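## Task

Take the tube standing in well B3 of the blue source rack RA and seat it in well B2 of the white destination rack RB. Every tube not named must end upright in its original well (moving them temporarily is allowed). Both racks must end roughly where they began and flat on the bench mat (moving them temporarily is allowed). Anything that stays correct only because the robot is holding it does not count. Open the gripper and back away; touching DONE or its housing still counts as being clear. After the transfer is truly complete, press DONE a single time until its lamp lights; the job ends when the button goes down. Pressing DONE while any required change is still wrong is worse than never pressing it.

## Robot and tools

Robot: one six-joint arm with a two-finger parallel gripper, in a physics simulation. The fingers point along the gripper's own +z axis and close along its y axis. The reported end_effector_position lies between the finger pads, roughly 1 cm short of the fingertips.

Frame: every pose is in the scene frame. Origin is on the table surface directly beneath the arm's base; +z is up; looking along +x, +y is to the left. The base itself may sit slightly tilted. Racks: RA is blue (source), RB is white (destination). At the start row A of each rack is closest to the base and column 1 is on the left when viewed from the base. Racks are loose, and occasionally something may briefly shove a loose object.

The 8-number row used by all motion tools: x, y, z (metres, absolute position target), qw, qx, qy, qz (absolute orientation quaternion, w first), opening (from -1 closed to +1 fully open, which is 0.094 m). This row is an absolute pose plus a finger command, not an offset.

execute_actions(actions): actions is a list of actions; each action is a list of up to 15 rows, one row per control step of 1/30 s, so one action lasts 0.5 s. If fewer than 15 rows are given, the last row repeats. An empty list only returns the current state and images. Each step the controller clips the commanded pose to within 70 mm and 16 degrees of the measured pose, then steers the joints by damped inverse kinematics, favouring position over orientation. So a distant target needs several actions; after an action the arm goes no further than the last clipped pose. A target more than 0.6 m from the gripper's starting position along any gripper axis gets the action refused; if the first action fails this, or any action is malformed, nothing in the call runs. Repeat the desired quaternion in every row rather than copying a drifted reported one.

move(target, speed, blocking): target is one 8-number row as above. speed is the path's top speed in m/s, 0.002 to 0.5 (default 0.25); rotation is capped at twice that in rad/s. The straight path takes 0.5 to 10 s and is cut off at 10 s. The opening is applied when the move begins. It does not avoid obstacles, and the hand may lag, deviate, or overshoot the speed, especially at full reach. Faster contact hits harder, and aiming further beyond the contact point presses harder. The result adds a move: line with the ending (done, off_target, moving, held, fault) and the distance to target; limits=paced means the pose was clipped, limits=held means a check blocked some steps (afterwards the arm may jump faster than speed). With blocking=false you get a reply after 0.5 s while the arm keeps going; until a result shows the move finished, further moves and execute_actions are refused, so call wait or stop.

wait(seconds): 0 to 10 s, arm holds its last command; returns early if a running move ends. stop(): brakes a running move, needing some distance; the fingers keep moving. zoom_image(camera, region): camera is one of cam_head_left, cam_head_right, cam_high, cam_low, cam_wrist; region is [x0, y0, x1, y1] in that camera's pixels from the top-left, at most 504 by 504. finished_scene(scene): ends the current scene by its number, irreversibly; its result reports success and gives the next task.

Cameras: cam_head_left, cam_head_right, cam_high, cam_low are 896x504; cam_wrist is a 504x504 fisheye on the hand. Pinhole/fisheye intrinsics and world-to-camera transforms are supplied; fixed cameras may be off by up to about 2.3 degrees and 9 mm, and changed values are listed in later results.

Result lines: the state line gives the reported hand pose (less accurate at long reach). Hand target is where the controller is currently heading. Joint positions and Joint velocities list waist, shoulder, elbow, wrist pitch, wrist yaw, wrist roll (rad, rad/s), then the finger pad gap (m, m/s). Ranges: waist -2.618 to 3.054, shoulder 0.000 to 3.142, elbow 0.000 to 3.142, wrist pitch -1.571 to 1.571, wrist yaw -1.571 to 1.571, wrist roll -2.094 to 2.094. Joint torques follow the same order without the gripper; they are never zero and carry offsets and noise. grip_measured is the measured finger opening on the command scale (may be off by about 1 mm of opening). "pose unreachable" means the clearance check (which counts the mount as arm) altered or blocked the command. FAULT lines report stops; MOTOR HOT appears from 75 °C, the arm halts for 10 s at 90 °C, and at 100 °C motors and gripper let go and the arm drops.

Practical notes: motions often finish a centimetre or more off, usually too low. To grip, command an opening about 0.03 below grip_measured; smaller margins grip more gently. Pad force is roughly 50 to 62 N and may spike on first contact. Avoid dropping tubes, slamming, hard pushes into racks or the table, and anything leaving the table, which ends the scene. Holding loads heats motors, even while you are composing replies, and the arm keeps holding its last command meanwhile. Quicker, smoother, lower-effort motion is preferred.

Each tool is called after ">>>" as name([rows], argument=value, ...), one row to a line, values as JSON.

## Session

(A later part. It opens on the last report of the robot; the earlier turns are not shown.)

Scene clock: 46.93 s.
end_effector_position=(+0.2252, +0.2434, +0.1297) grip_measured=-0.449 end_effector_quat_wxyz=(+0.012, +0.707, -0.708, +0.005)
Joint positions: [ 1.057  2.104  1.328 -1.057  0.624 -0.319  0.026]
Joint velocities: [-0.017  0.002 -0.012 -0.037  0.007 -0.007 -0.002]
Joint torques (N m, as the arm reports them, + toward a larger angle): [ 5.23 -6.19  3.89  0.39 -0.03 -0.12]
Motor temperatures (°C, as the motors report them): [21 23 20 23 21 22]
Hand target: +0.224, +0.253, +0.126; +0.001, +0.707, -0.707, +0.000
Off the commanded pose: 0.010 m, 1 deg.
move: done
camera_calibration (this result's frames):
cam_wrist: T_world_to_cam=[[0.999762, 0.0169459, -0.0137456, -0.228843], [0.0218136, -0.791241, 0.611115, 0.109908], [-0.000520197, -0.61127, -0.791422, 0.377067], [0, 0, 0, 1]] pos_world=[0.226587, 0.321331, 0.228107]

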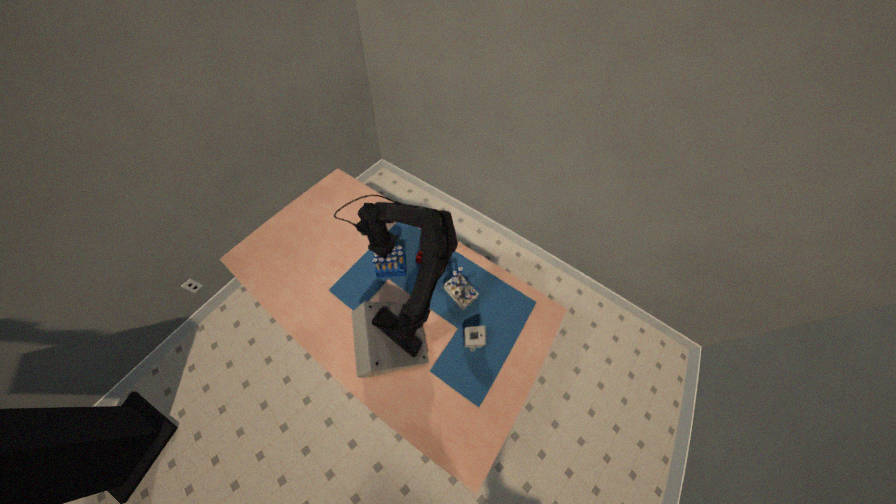

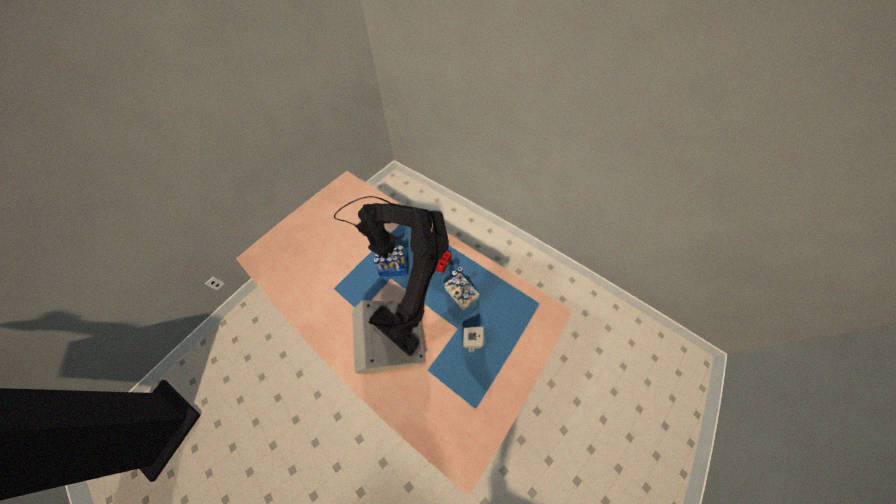

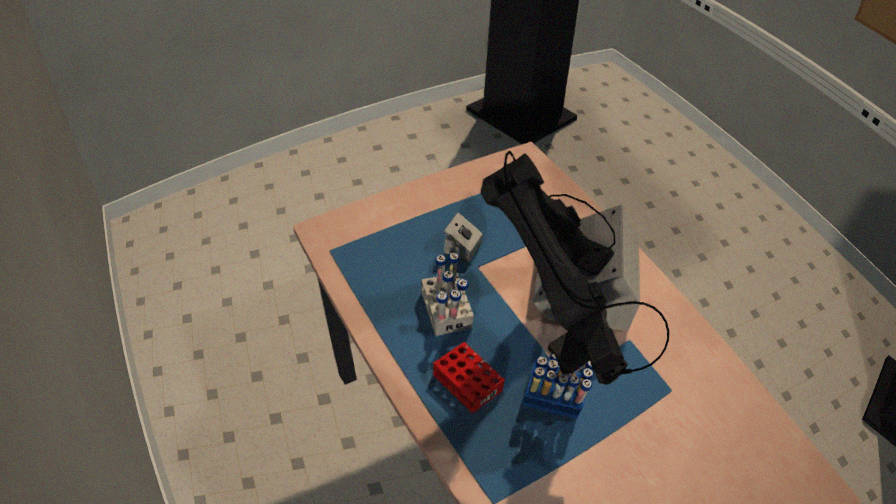

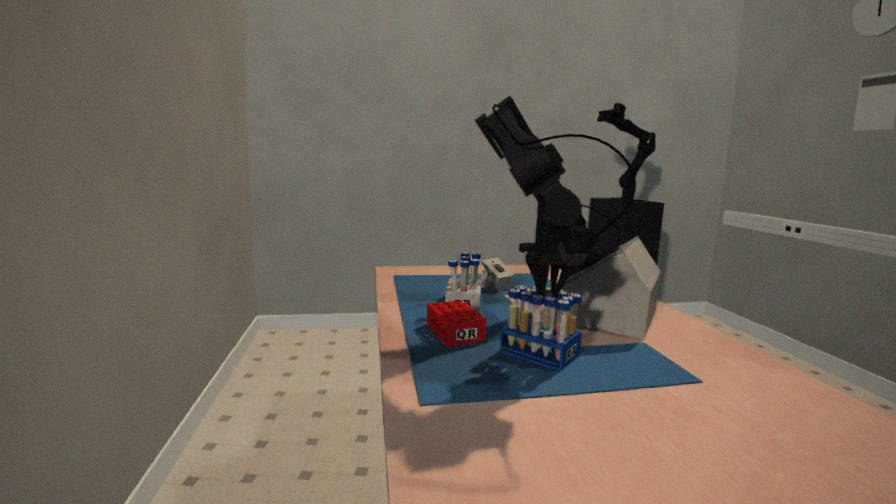

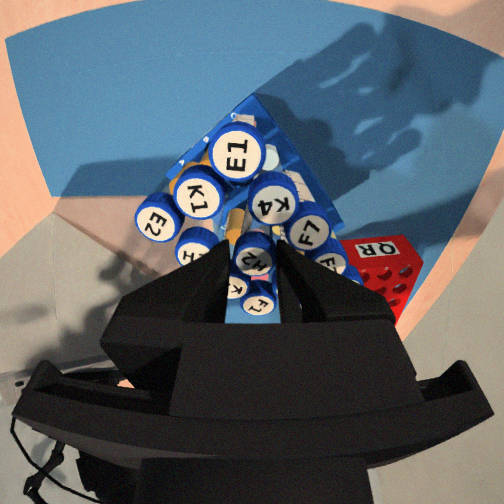

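Going in.

>>> move(target=[0.224,0.255,0.116,0,0.707,-0.707,0,-0.45], speed=0.015)

>>> move(target=[0.224,0.255,0.116,0,0.707,-0.707,0,-0.65], speed=0.015)

Scene clock: 51.53 s.
end_effector_position=(+0.2253, +0.2447, +0.1235) grip_measured=-0.449 end_effector_quat_wxyz=(+0.011, +0.710, -0.704, +0.006)
Joint positions: [ 1.049  2.115  1.318 -1.033  0.629 -0.338  0.026]
Joint velocities: [ 0.012 -0.022 -0.012  0.007 -0.095 -0.022 -0.   ]
Joint torques (N m, as the arm reports them, + toward a larger angle): [ 4.96 -5.87  3.43  0.5  -0.02 -0.09]
Motor temperatures (°C, as the motors report them): [21 23 20 23 21 22]
Hand target: +0.224, +0.254, +0.117; +0.000, +0.707, -0.707, +0.001
Off the commanded pose: 0.013 m, 2 deg.
move: off_target
camera_calibration (this result's frames):
cam_wrist: T_world_to_cam=[[0.999586, 0.0264358, -0.0113354, -0.231632], [0.0278364, -0.789825, 0.6127, 0.112798], [0.00724423, -0.612762, -0.790234, 0.371328], [0, 0, 0, 1]] pos_world=[0.225707, 0.32275, 0.221699]

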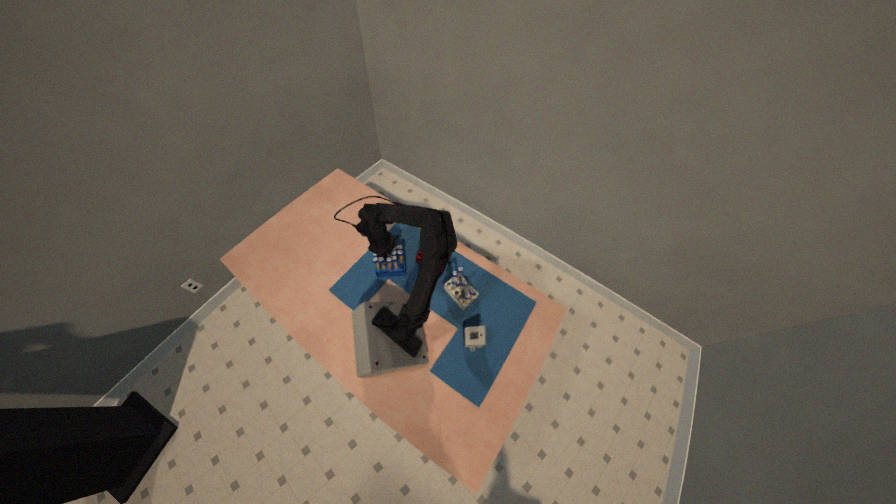

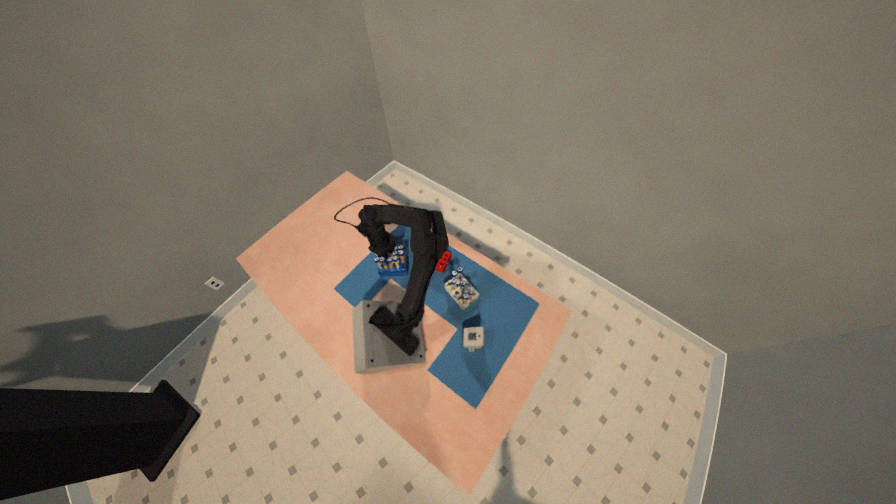

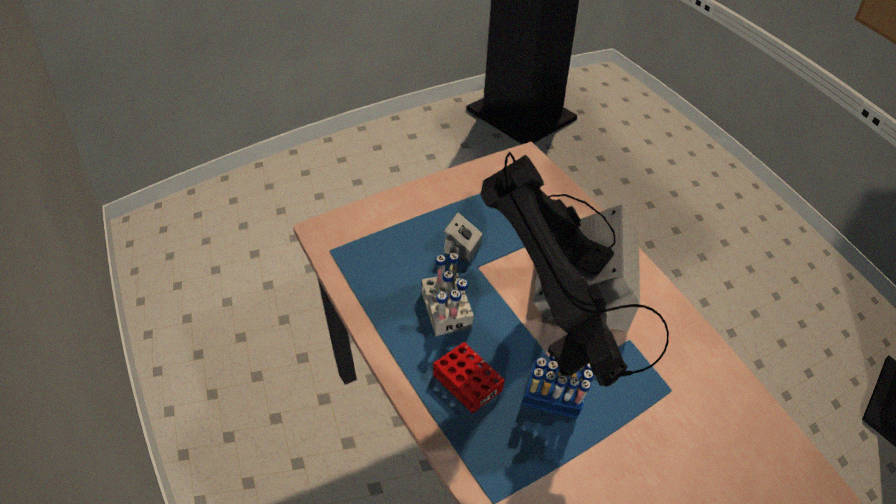

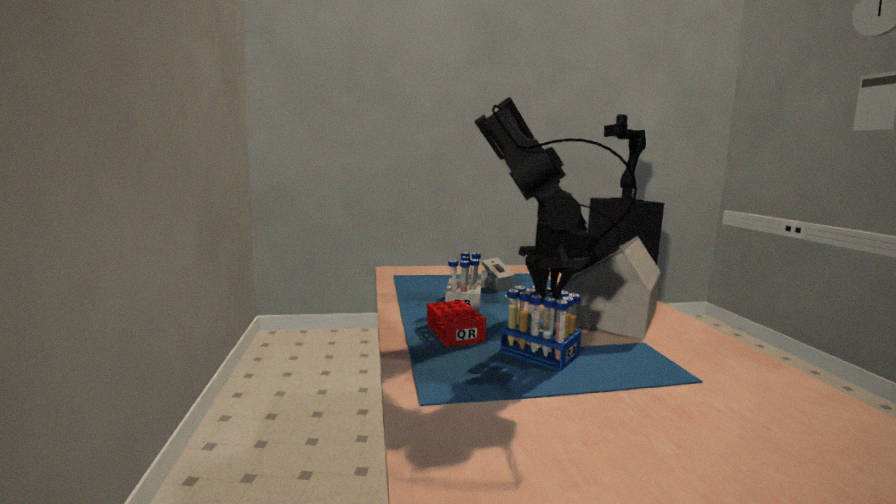

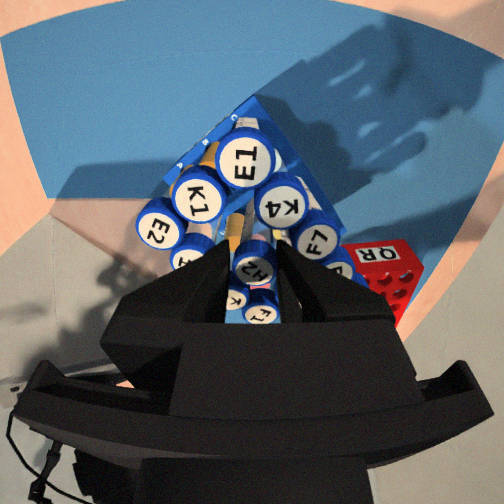

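Scene clock: 52.67 s.
end_effector_position=(+0.2257, +0.2445, +0.1230) grip_measured=-0.551 end_effector_quat_wxyz=(+0.012, +0.710, -0.704, +0.006)
Joint positions: [ 1.046  2.115  1.318 -1.032  0.629 -0.34   0.021]
Joint velocities: [-0.002 -0.002 -0.022 -0.051  0.051 -0.066 -0.   ]
Joint torques (N m, as the arm reports them, + toward a larger angle): [ 5.07 -5.88  3.34  0.54 -0.02 -0.1 ]
Motor temperatures (°C, as the motors report them): [21 23 20 23 21 22]
Hand target: +0.224, +0.254, +0.117; +0.001, +0.707, -0.707, +0.000
Off the commanded pose: 0.013 m, 2 deg.
move: off_target
camera_calibration (this result's frames):
cam_wrist: T_world_to_cam=[[0.999565, 0.0266088, -0.0127327, -0.231892], [0.02883, -0.789871, 0.612595, 0.112775], [0.00624323, -0.612696, -0.790294, 0.371087], [0, 0, 0, 1]] pos_world=[0.226223, 0.322611, 0.22123]

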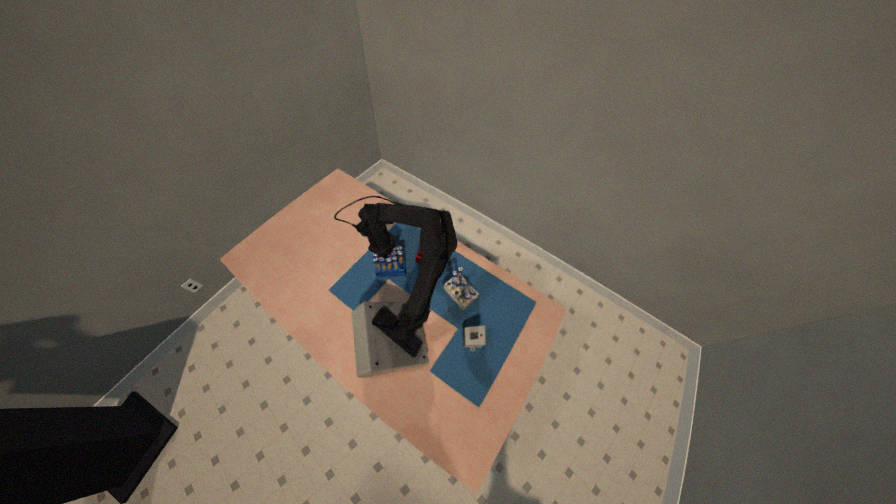

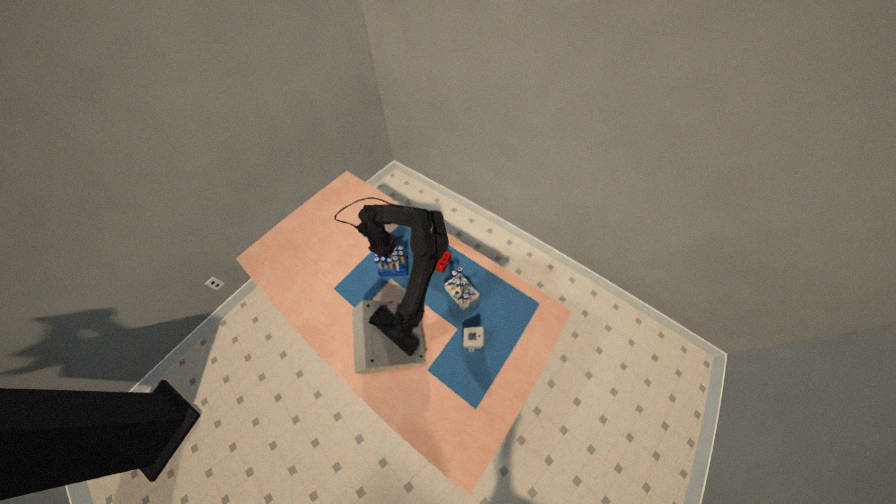

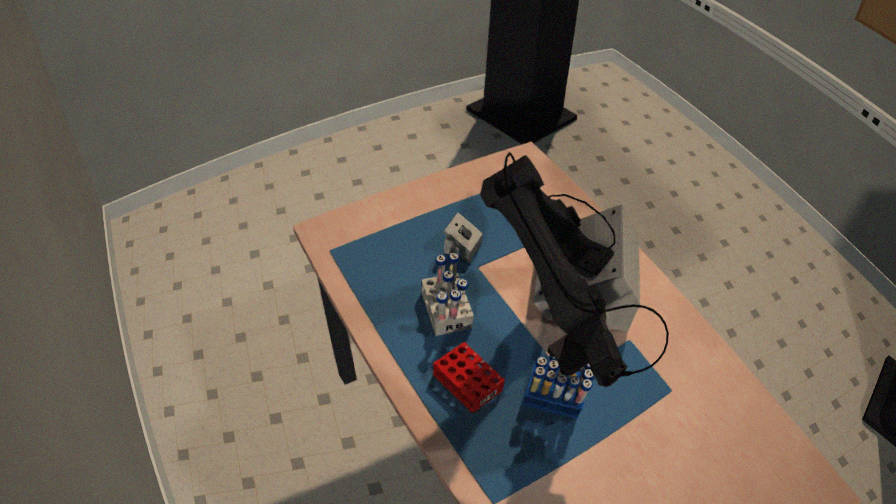

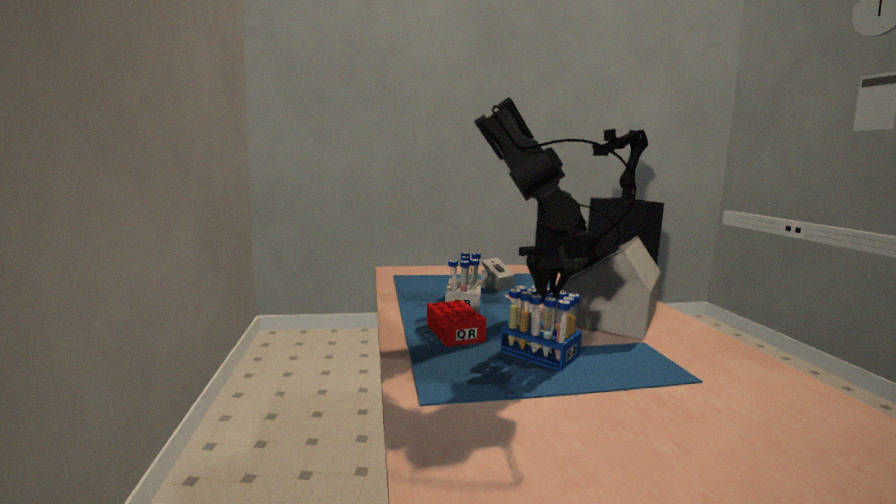

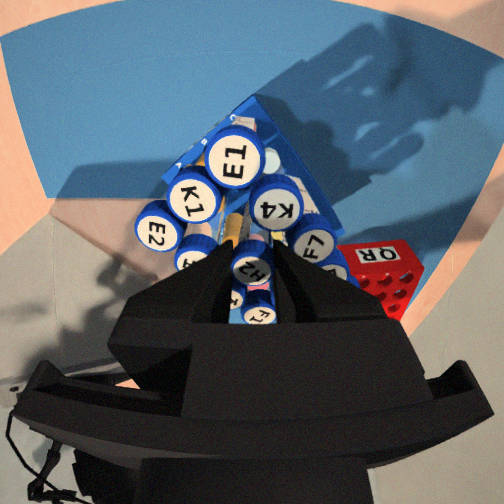

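>>> move(target=[0.226,0.248,0.265,0,0.707,-0.707,0,-0.59], speed=0.07)

>>> move(target=[0.32,-0.08,0.275,0,0.707,-0.707,0,-0.59], speed=0.15)

Scene clock: 60.43 s.
end_effector_position=(+0.2249, +0.2453, +0.2458) grip_measured=-0.551 end_effector_quat_wxyz=(+0.007, +0.713, -0.701, +0.002)
Joint positions: [ 1.239  2.115  1.72  -1.544  0.569 -0.136  0.021]
Joint velocities: [ 0.002  0.002 -0.017 -0.066 -0.007 -0.022  0.001]
Joint torques (N m, as the arm reports them, + toward a larger angle): [ 7.06 -9.32  6.19  0.01 -0.12  0.09]
Motor temperatures (°C, as the motors report them): [22 23 20 23 21 22]
Hand target: +0.225, +0.248, +0.264; -0.016, +0.707, -0.706, -0.014
Off the commanded pose: 0.019 m, 1 deg.
joint sent to its limit — the command would take joint 4 (wrist pitch) past its lower limit, so that joint was sent only as far as its limit.
move: off_target
camera_calibration (this result's frames):
cam_wrist: T_world_to_cam=[[0.999294, 0.0362515, -0.00985091, -0.232596], [0.0348544, -0.796894, 0.603113, 0.0408675], [0.0140136, -0.603031, -0.797595, 0.46631], [0, 0, 0, 1]] pos_world=[0.224472, 0.322198, 0.344987]

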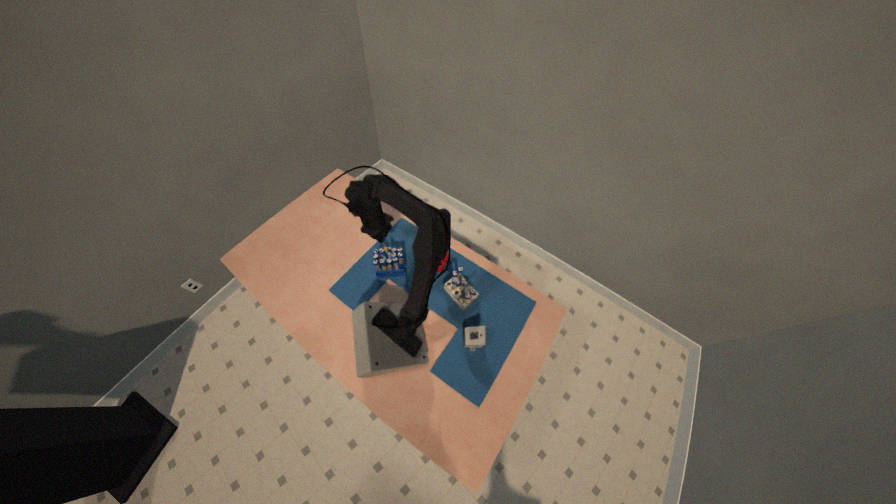

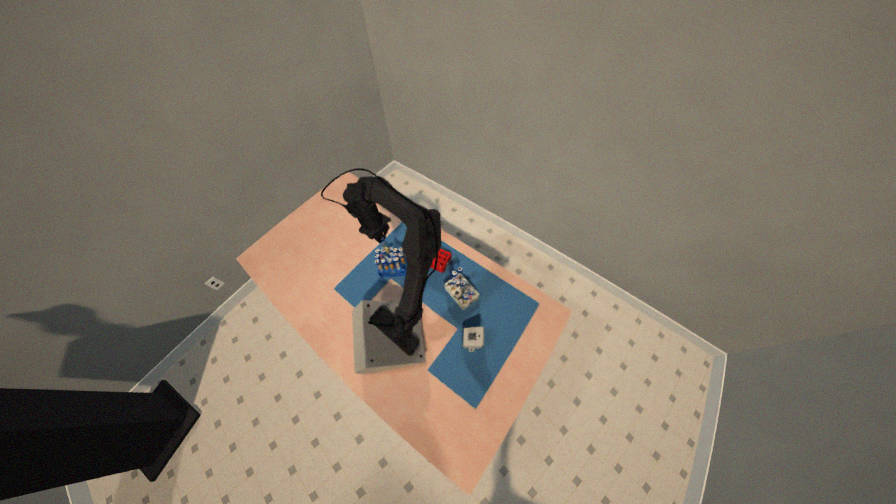

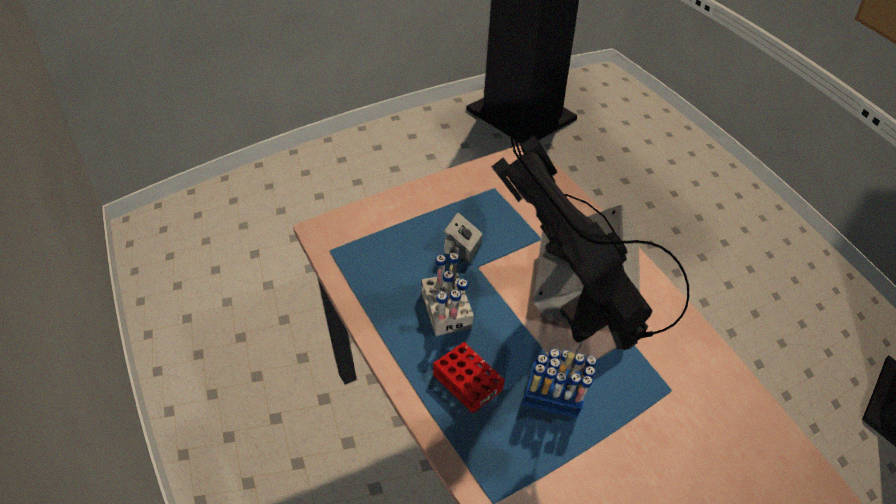

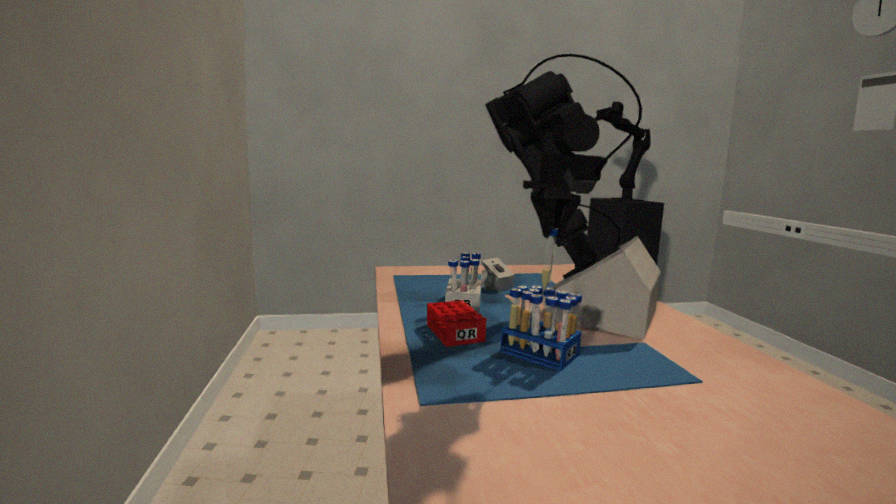

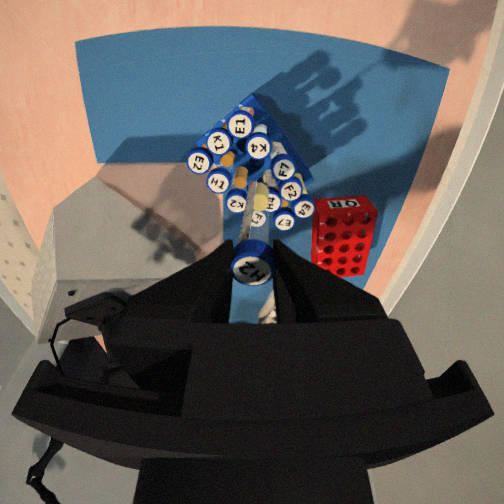

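Scene clock: 63.33 s.
end_effector_position=(+0.3154, -0.0827, +0.2673) grip_measured=-0.551 end_effector_quat_wxyz=(-0.082, +0.711, -0.699, +0.019)
Joint positions: [ 0.516  1.045  1.412 -1.552  0.63  -1.155  0.021]
Joint velocities: [-0.007  0.002 -0.012 -0.037 -0.037  0.037 -0.   ]
Joint torques (N m, as the arm reports them, + toward a larger angle): [ 0.27 -4.09  5.75  0.33 -0.23 -0.1 ]
Motor temperatures (°C, as the motors report them): [21 23 20 23 21 22]
Hand target: +0.317, -0.088, +0.276; -0.101, +0.702, -0.704, +0.018
Off the commanded pose: 0.009 m, 10 deg.
joint sent to its limit — the command would take joint 4 (wrist pitch) past its lower limit, so that joint was sent only as far as its limit.
move: off_target
camera_calibration (this result's frames):
cam_wrist: T_world_to_cam=[[0.989609, 0.0295243, 0.140719, -0.34865], [-0.0480607, -0.854474, 0.517267, -0.192294], [0.135512, -0.518655, -0.844176, 0.265509], [0, 0, 0, 1]] pos_world=[0.299806, -0.016309, 0.372665]

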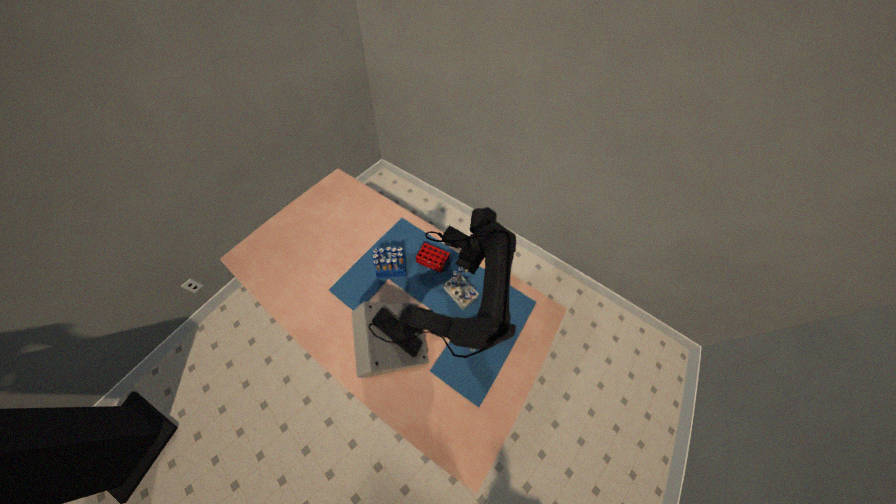

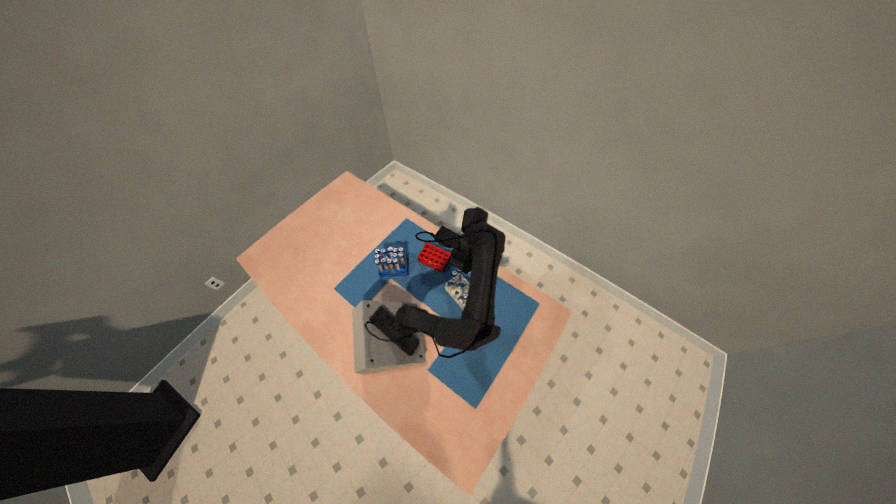

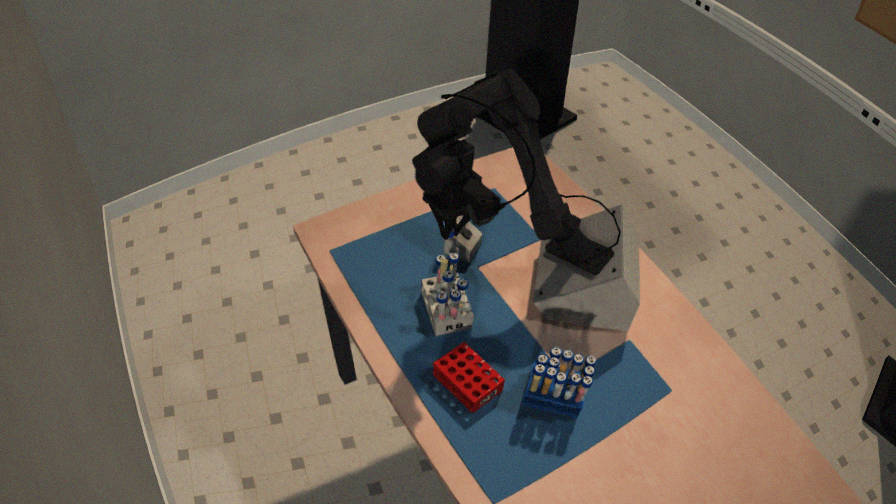

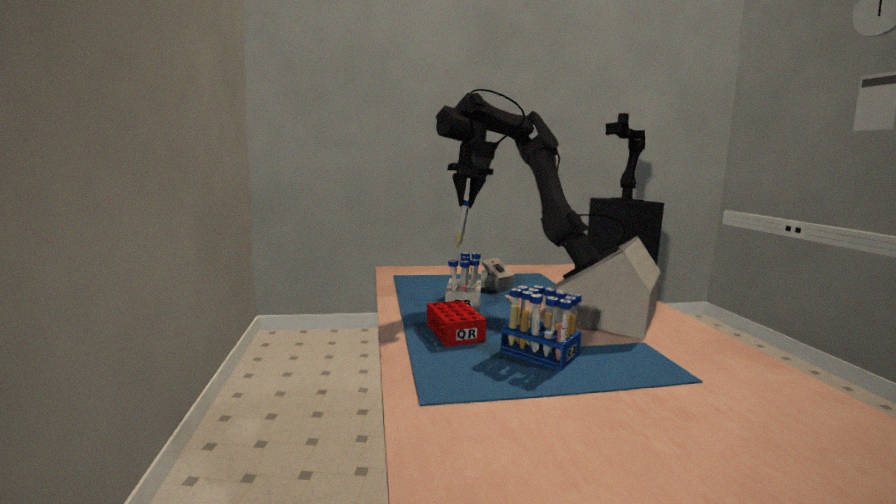

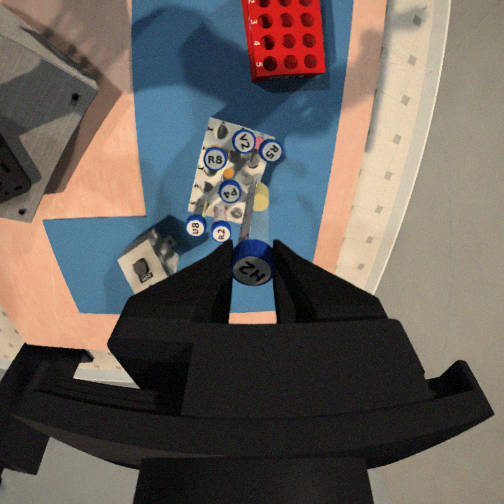

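>>> move(target=[0.32,-0.064,0.25,0,0.259,-0.966,0,-0.59], speed=0.2)

>>> move(target=[0.32,-0.064,0.2,0,0.259,-0.966,0,-0.59], speed=0.04)

>>> zoom_image(camera="cam_low", region=[400,180,540,320])

>>> zoom_image(camera="cam_high", region=[380,200,520,340])

Scene clock: 76.87 s.
end_effector_position=(+0.3197, -0.0658, +0.2494) grip_measured=-0.551 end_effector_quat_wxyz=(+0.036, -0.265, +0.963, +0.012)
Joint positions: [ 0.516  1.149  1.402 -1.552  0.637 -0.036  0.021]
Joint velocities: [-0.002 -0.002 -0.007 -0.022  0.081  0.007 -0.001]
Joint torques (N m, as the arm reports them, + toward a larger angle): [ 1.21 -1.81  4.55  0.19 -0.12  0.1 ]
Motor temperatures (°C, as the motors report them): [21 22 20 23 21 22]
Hand target: +0.321, -0.064, +0.249; +0.032, -0.260, +0.965, +0.014
Off the commanded pose: 0.002 m, 4 deg.
joint sent to its limit — the command would take joint 4 (wrist pitch) past its lower limit, so that joint was sent only as far as its limit.
move: off_target
camera_calibration (this result's frames):
cam_wrist: T_world_to_cam=[[0.527849, -0.849318, -0.00586084, -0.224506], [-0.718212, -0.450029, 0.530703, 0.0691394], [-0.453373, -0.275922, -0.847538, 0.463606], [0, 0, 0, 1]] pos_world=[0.378349, -0.0316436, 0.354916]

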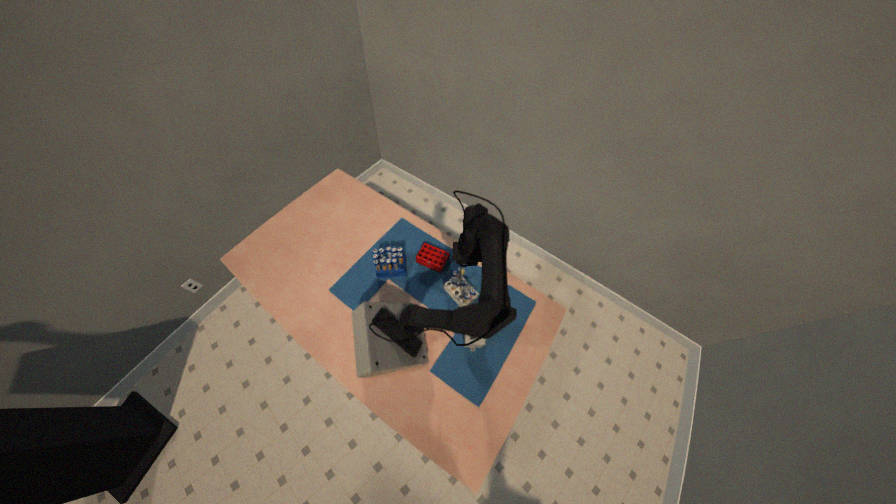

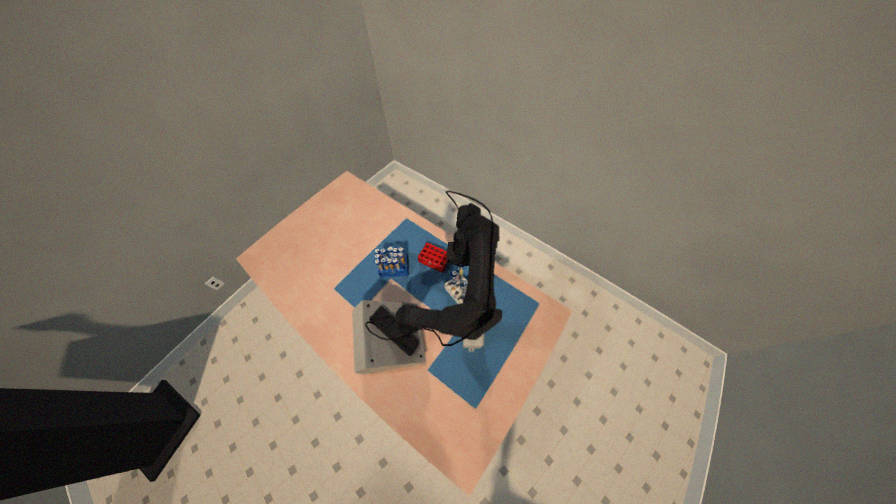

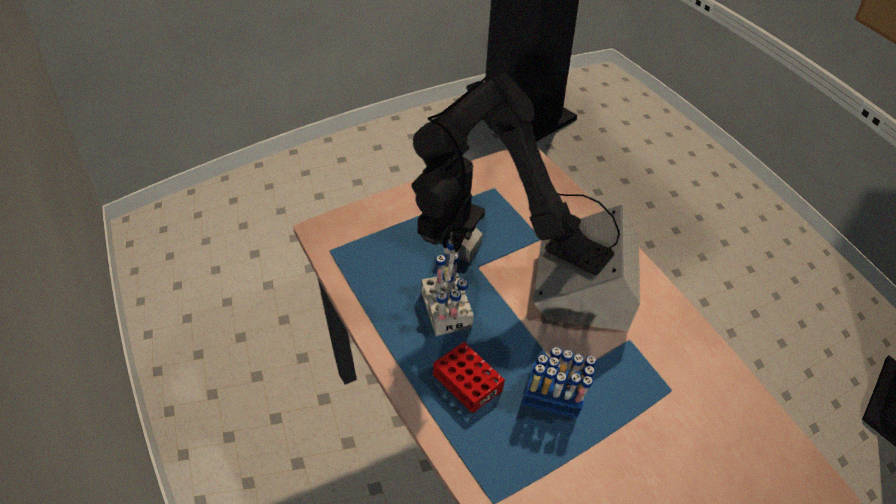

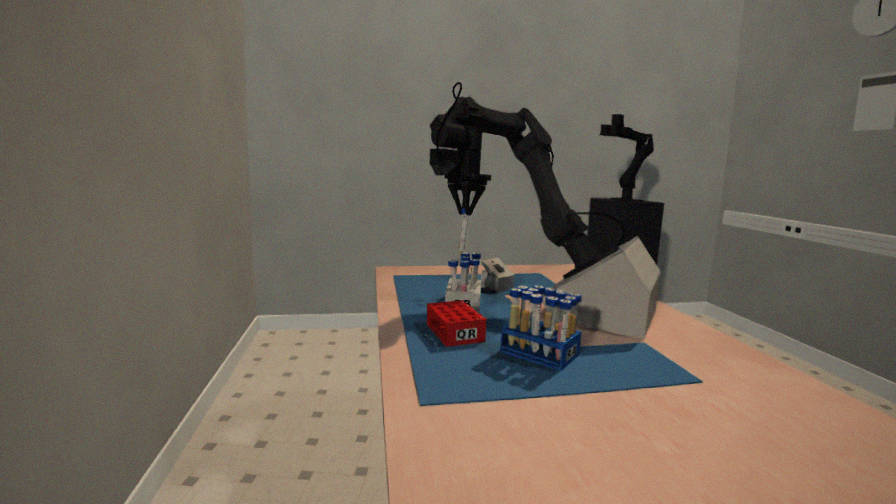

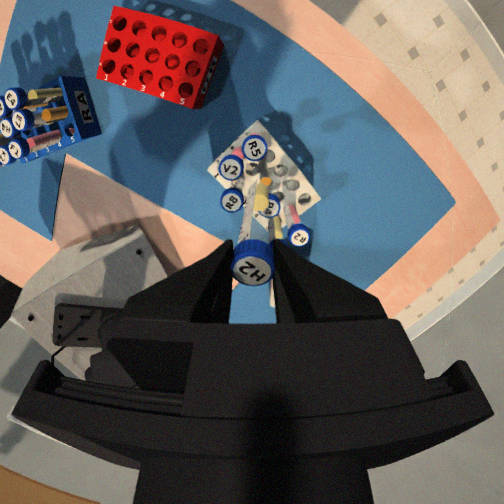

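Scene clock: 78.47 s.
end_effector_position=(+0.3171, -0.0675, +0.2023) grip_measured=-0.551 end_effector_quat_wxyz=(-0.003, -0.258, +0.966, -0.005)
Joint positions: [ 0.363  1.164  1.255 -1.384  0.615 -0.145  0.021]
Joint velocities: [ 0.002 -0.002  0.017  0.022 -0.007 -0.007 -0.   ]
Joint torques (N m, as the arm reports them, + toward a larger angle): [ 1.12 -3.49  4.06  0.18 -0.09 -0.11]
Motor temperatures (°C, as the motors report them): [21 22 20 23 21 22]
Hand target: +0.320, -0.065, +0.200; +0.000, -0.260, +0.966, -0.003
Off the commanded pose: 0.005 m, 1 deg.
move: done
camera_calibration (this result's frames):
cam_wrist: T_world_to_cam=[[0.51467, -0.857376, 0.00460976, -0.223377], [-0.687684, -0.409584, 0.599443, 0.0706512], [-0.51206, -0.311686, -0.800404, 0.428706], [0, 0, 0, 1]] pos_world=[0.383075, -0.0289588, 0.301817]

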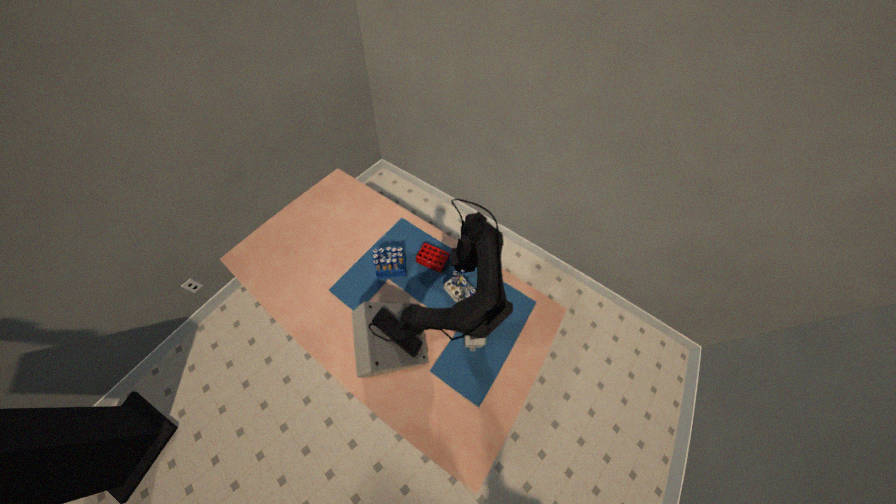

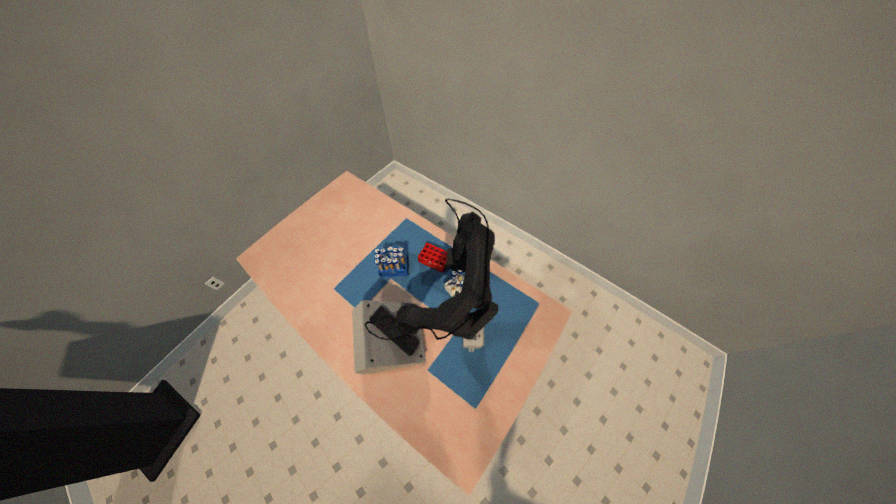

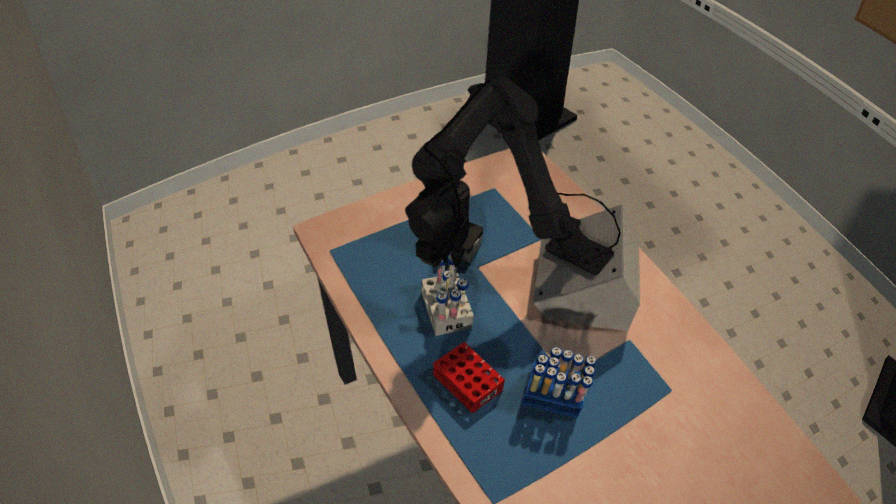

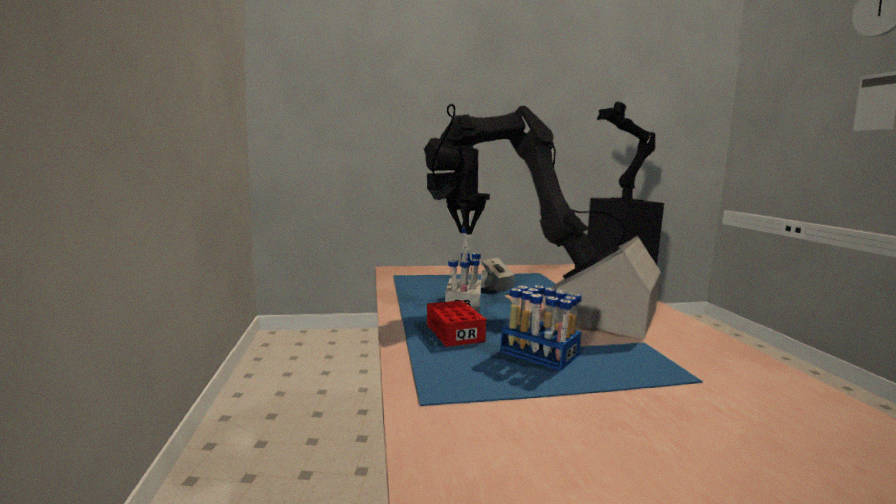

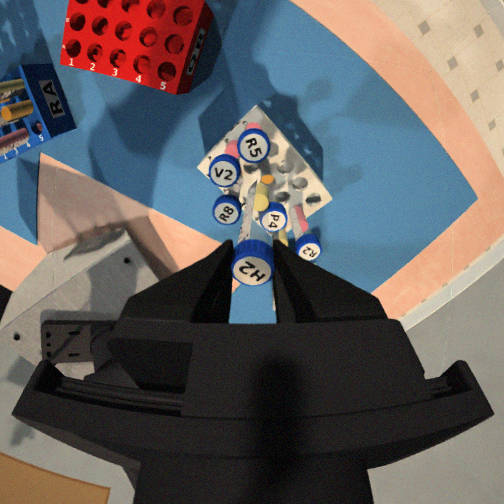

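Region (400, 180, 540, 320) of cam_low's 896x504 image, scaled by 3.600, with more detail than that image has.

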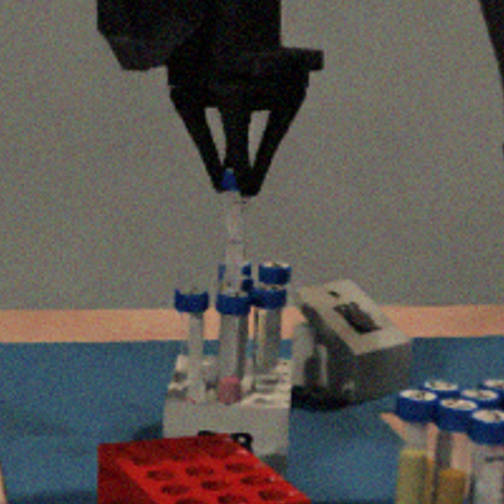

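Region (380, 200, 520, 340) of cam_high's 896x504 image, scaled by 3.600, with more detail than that image has.

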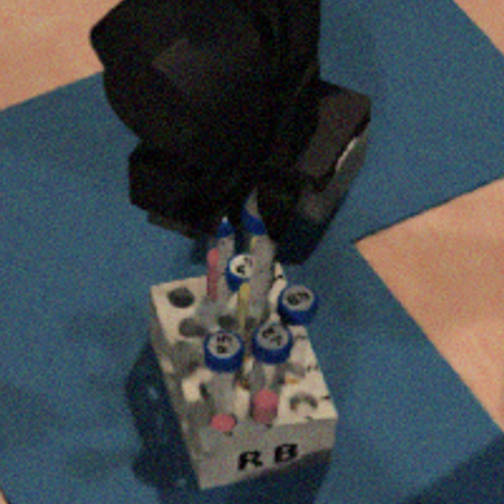

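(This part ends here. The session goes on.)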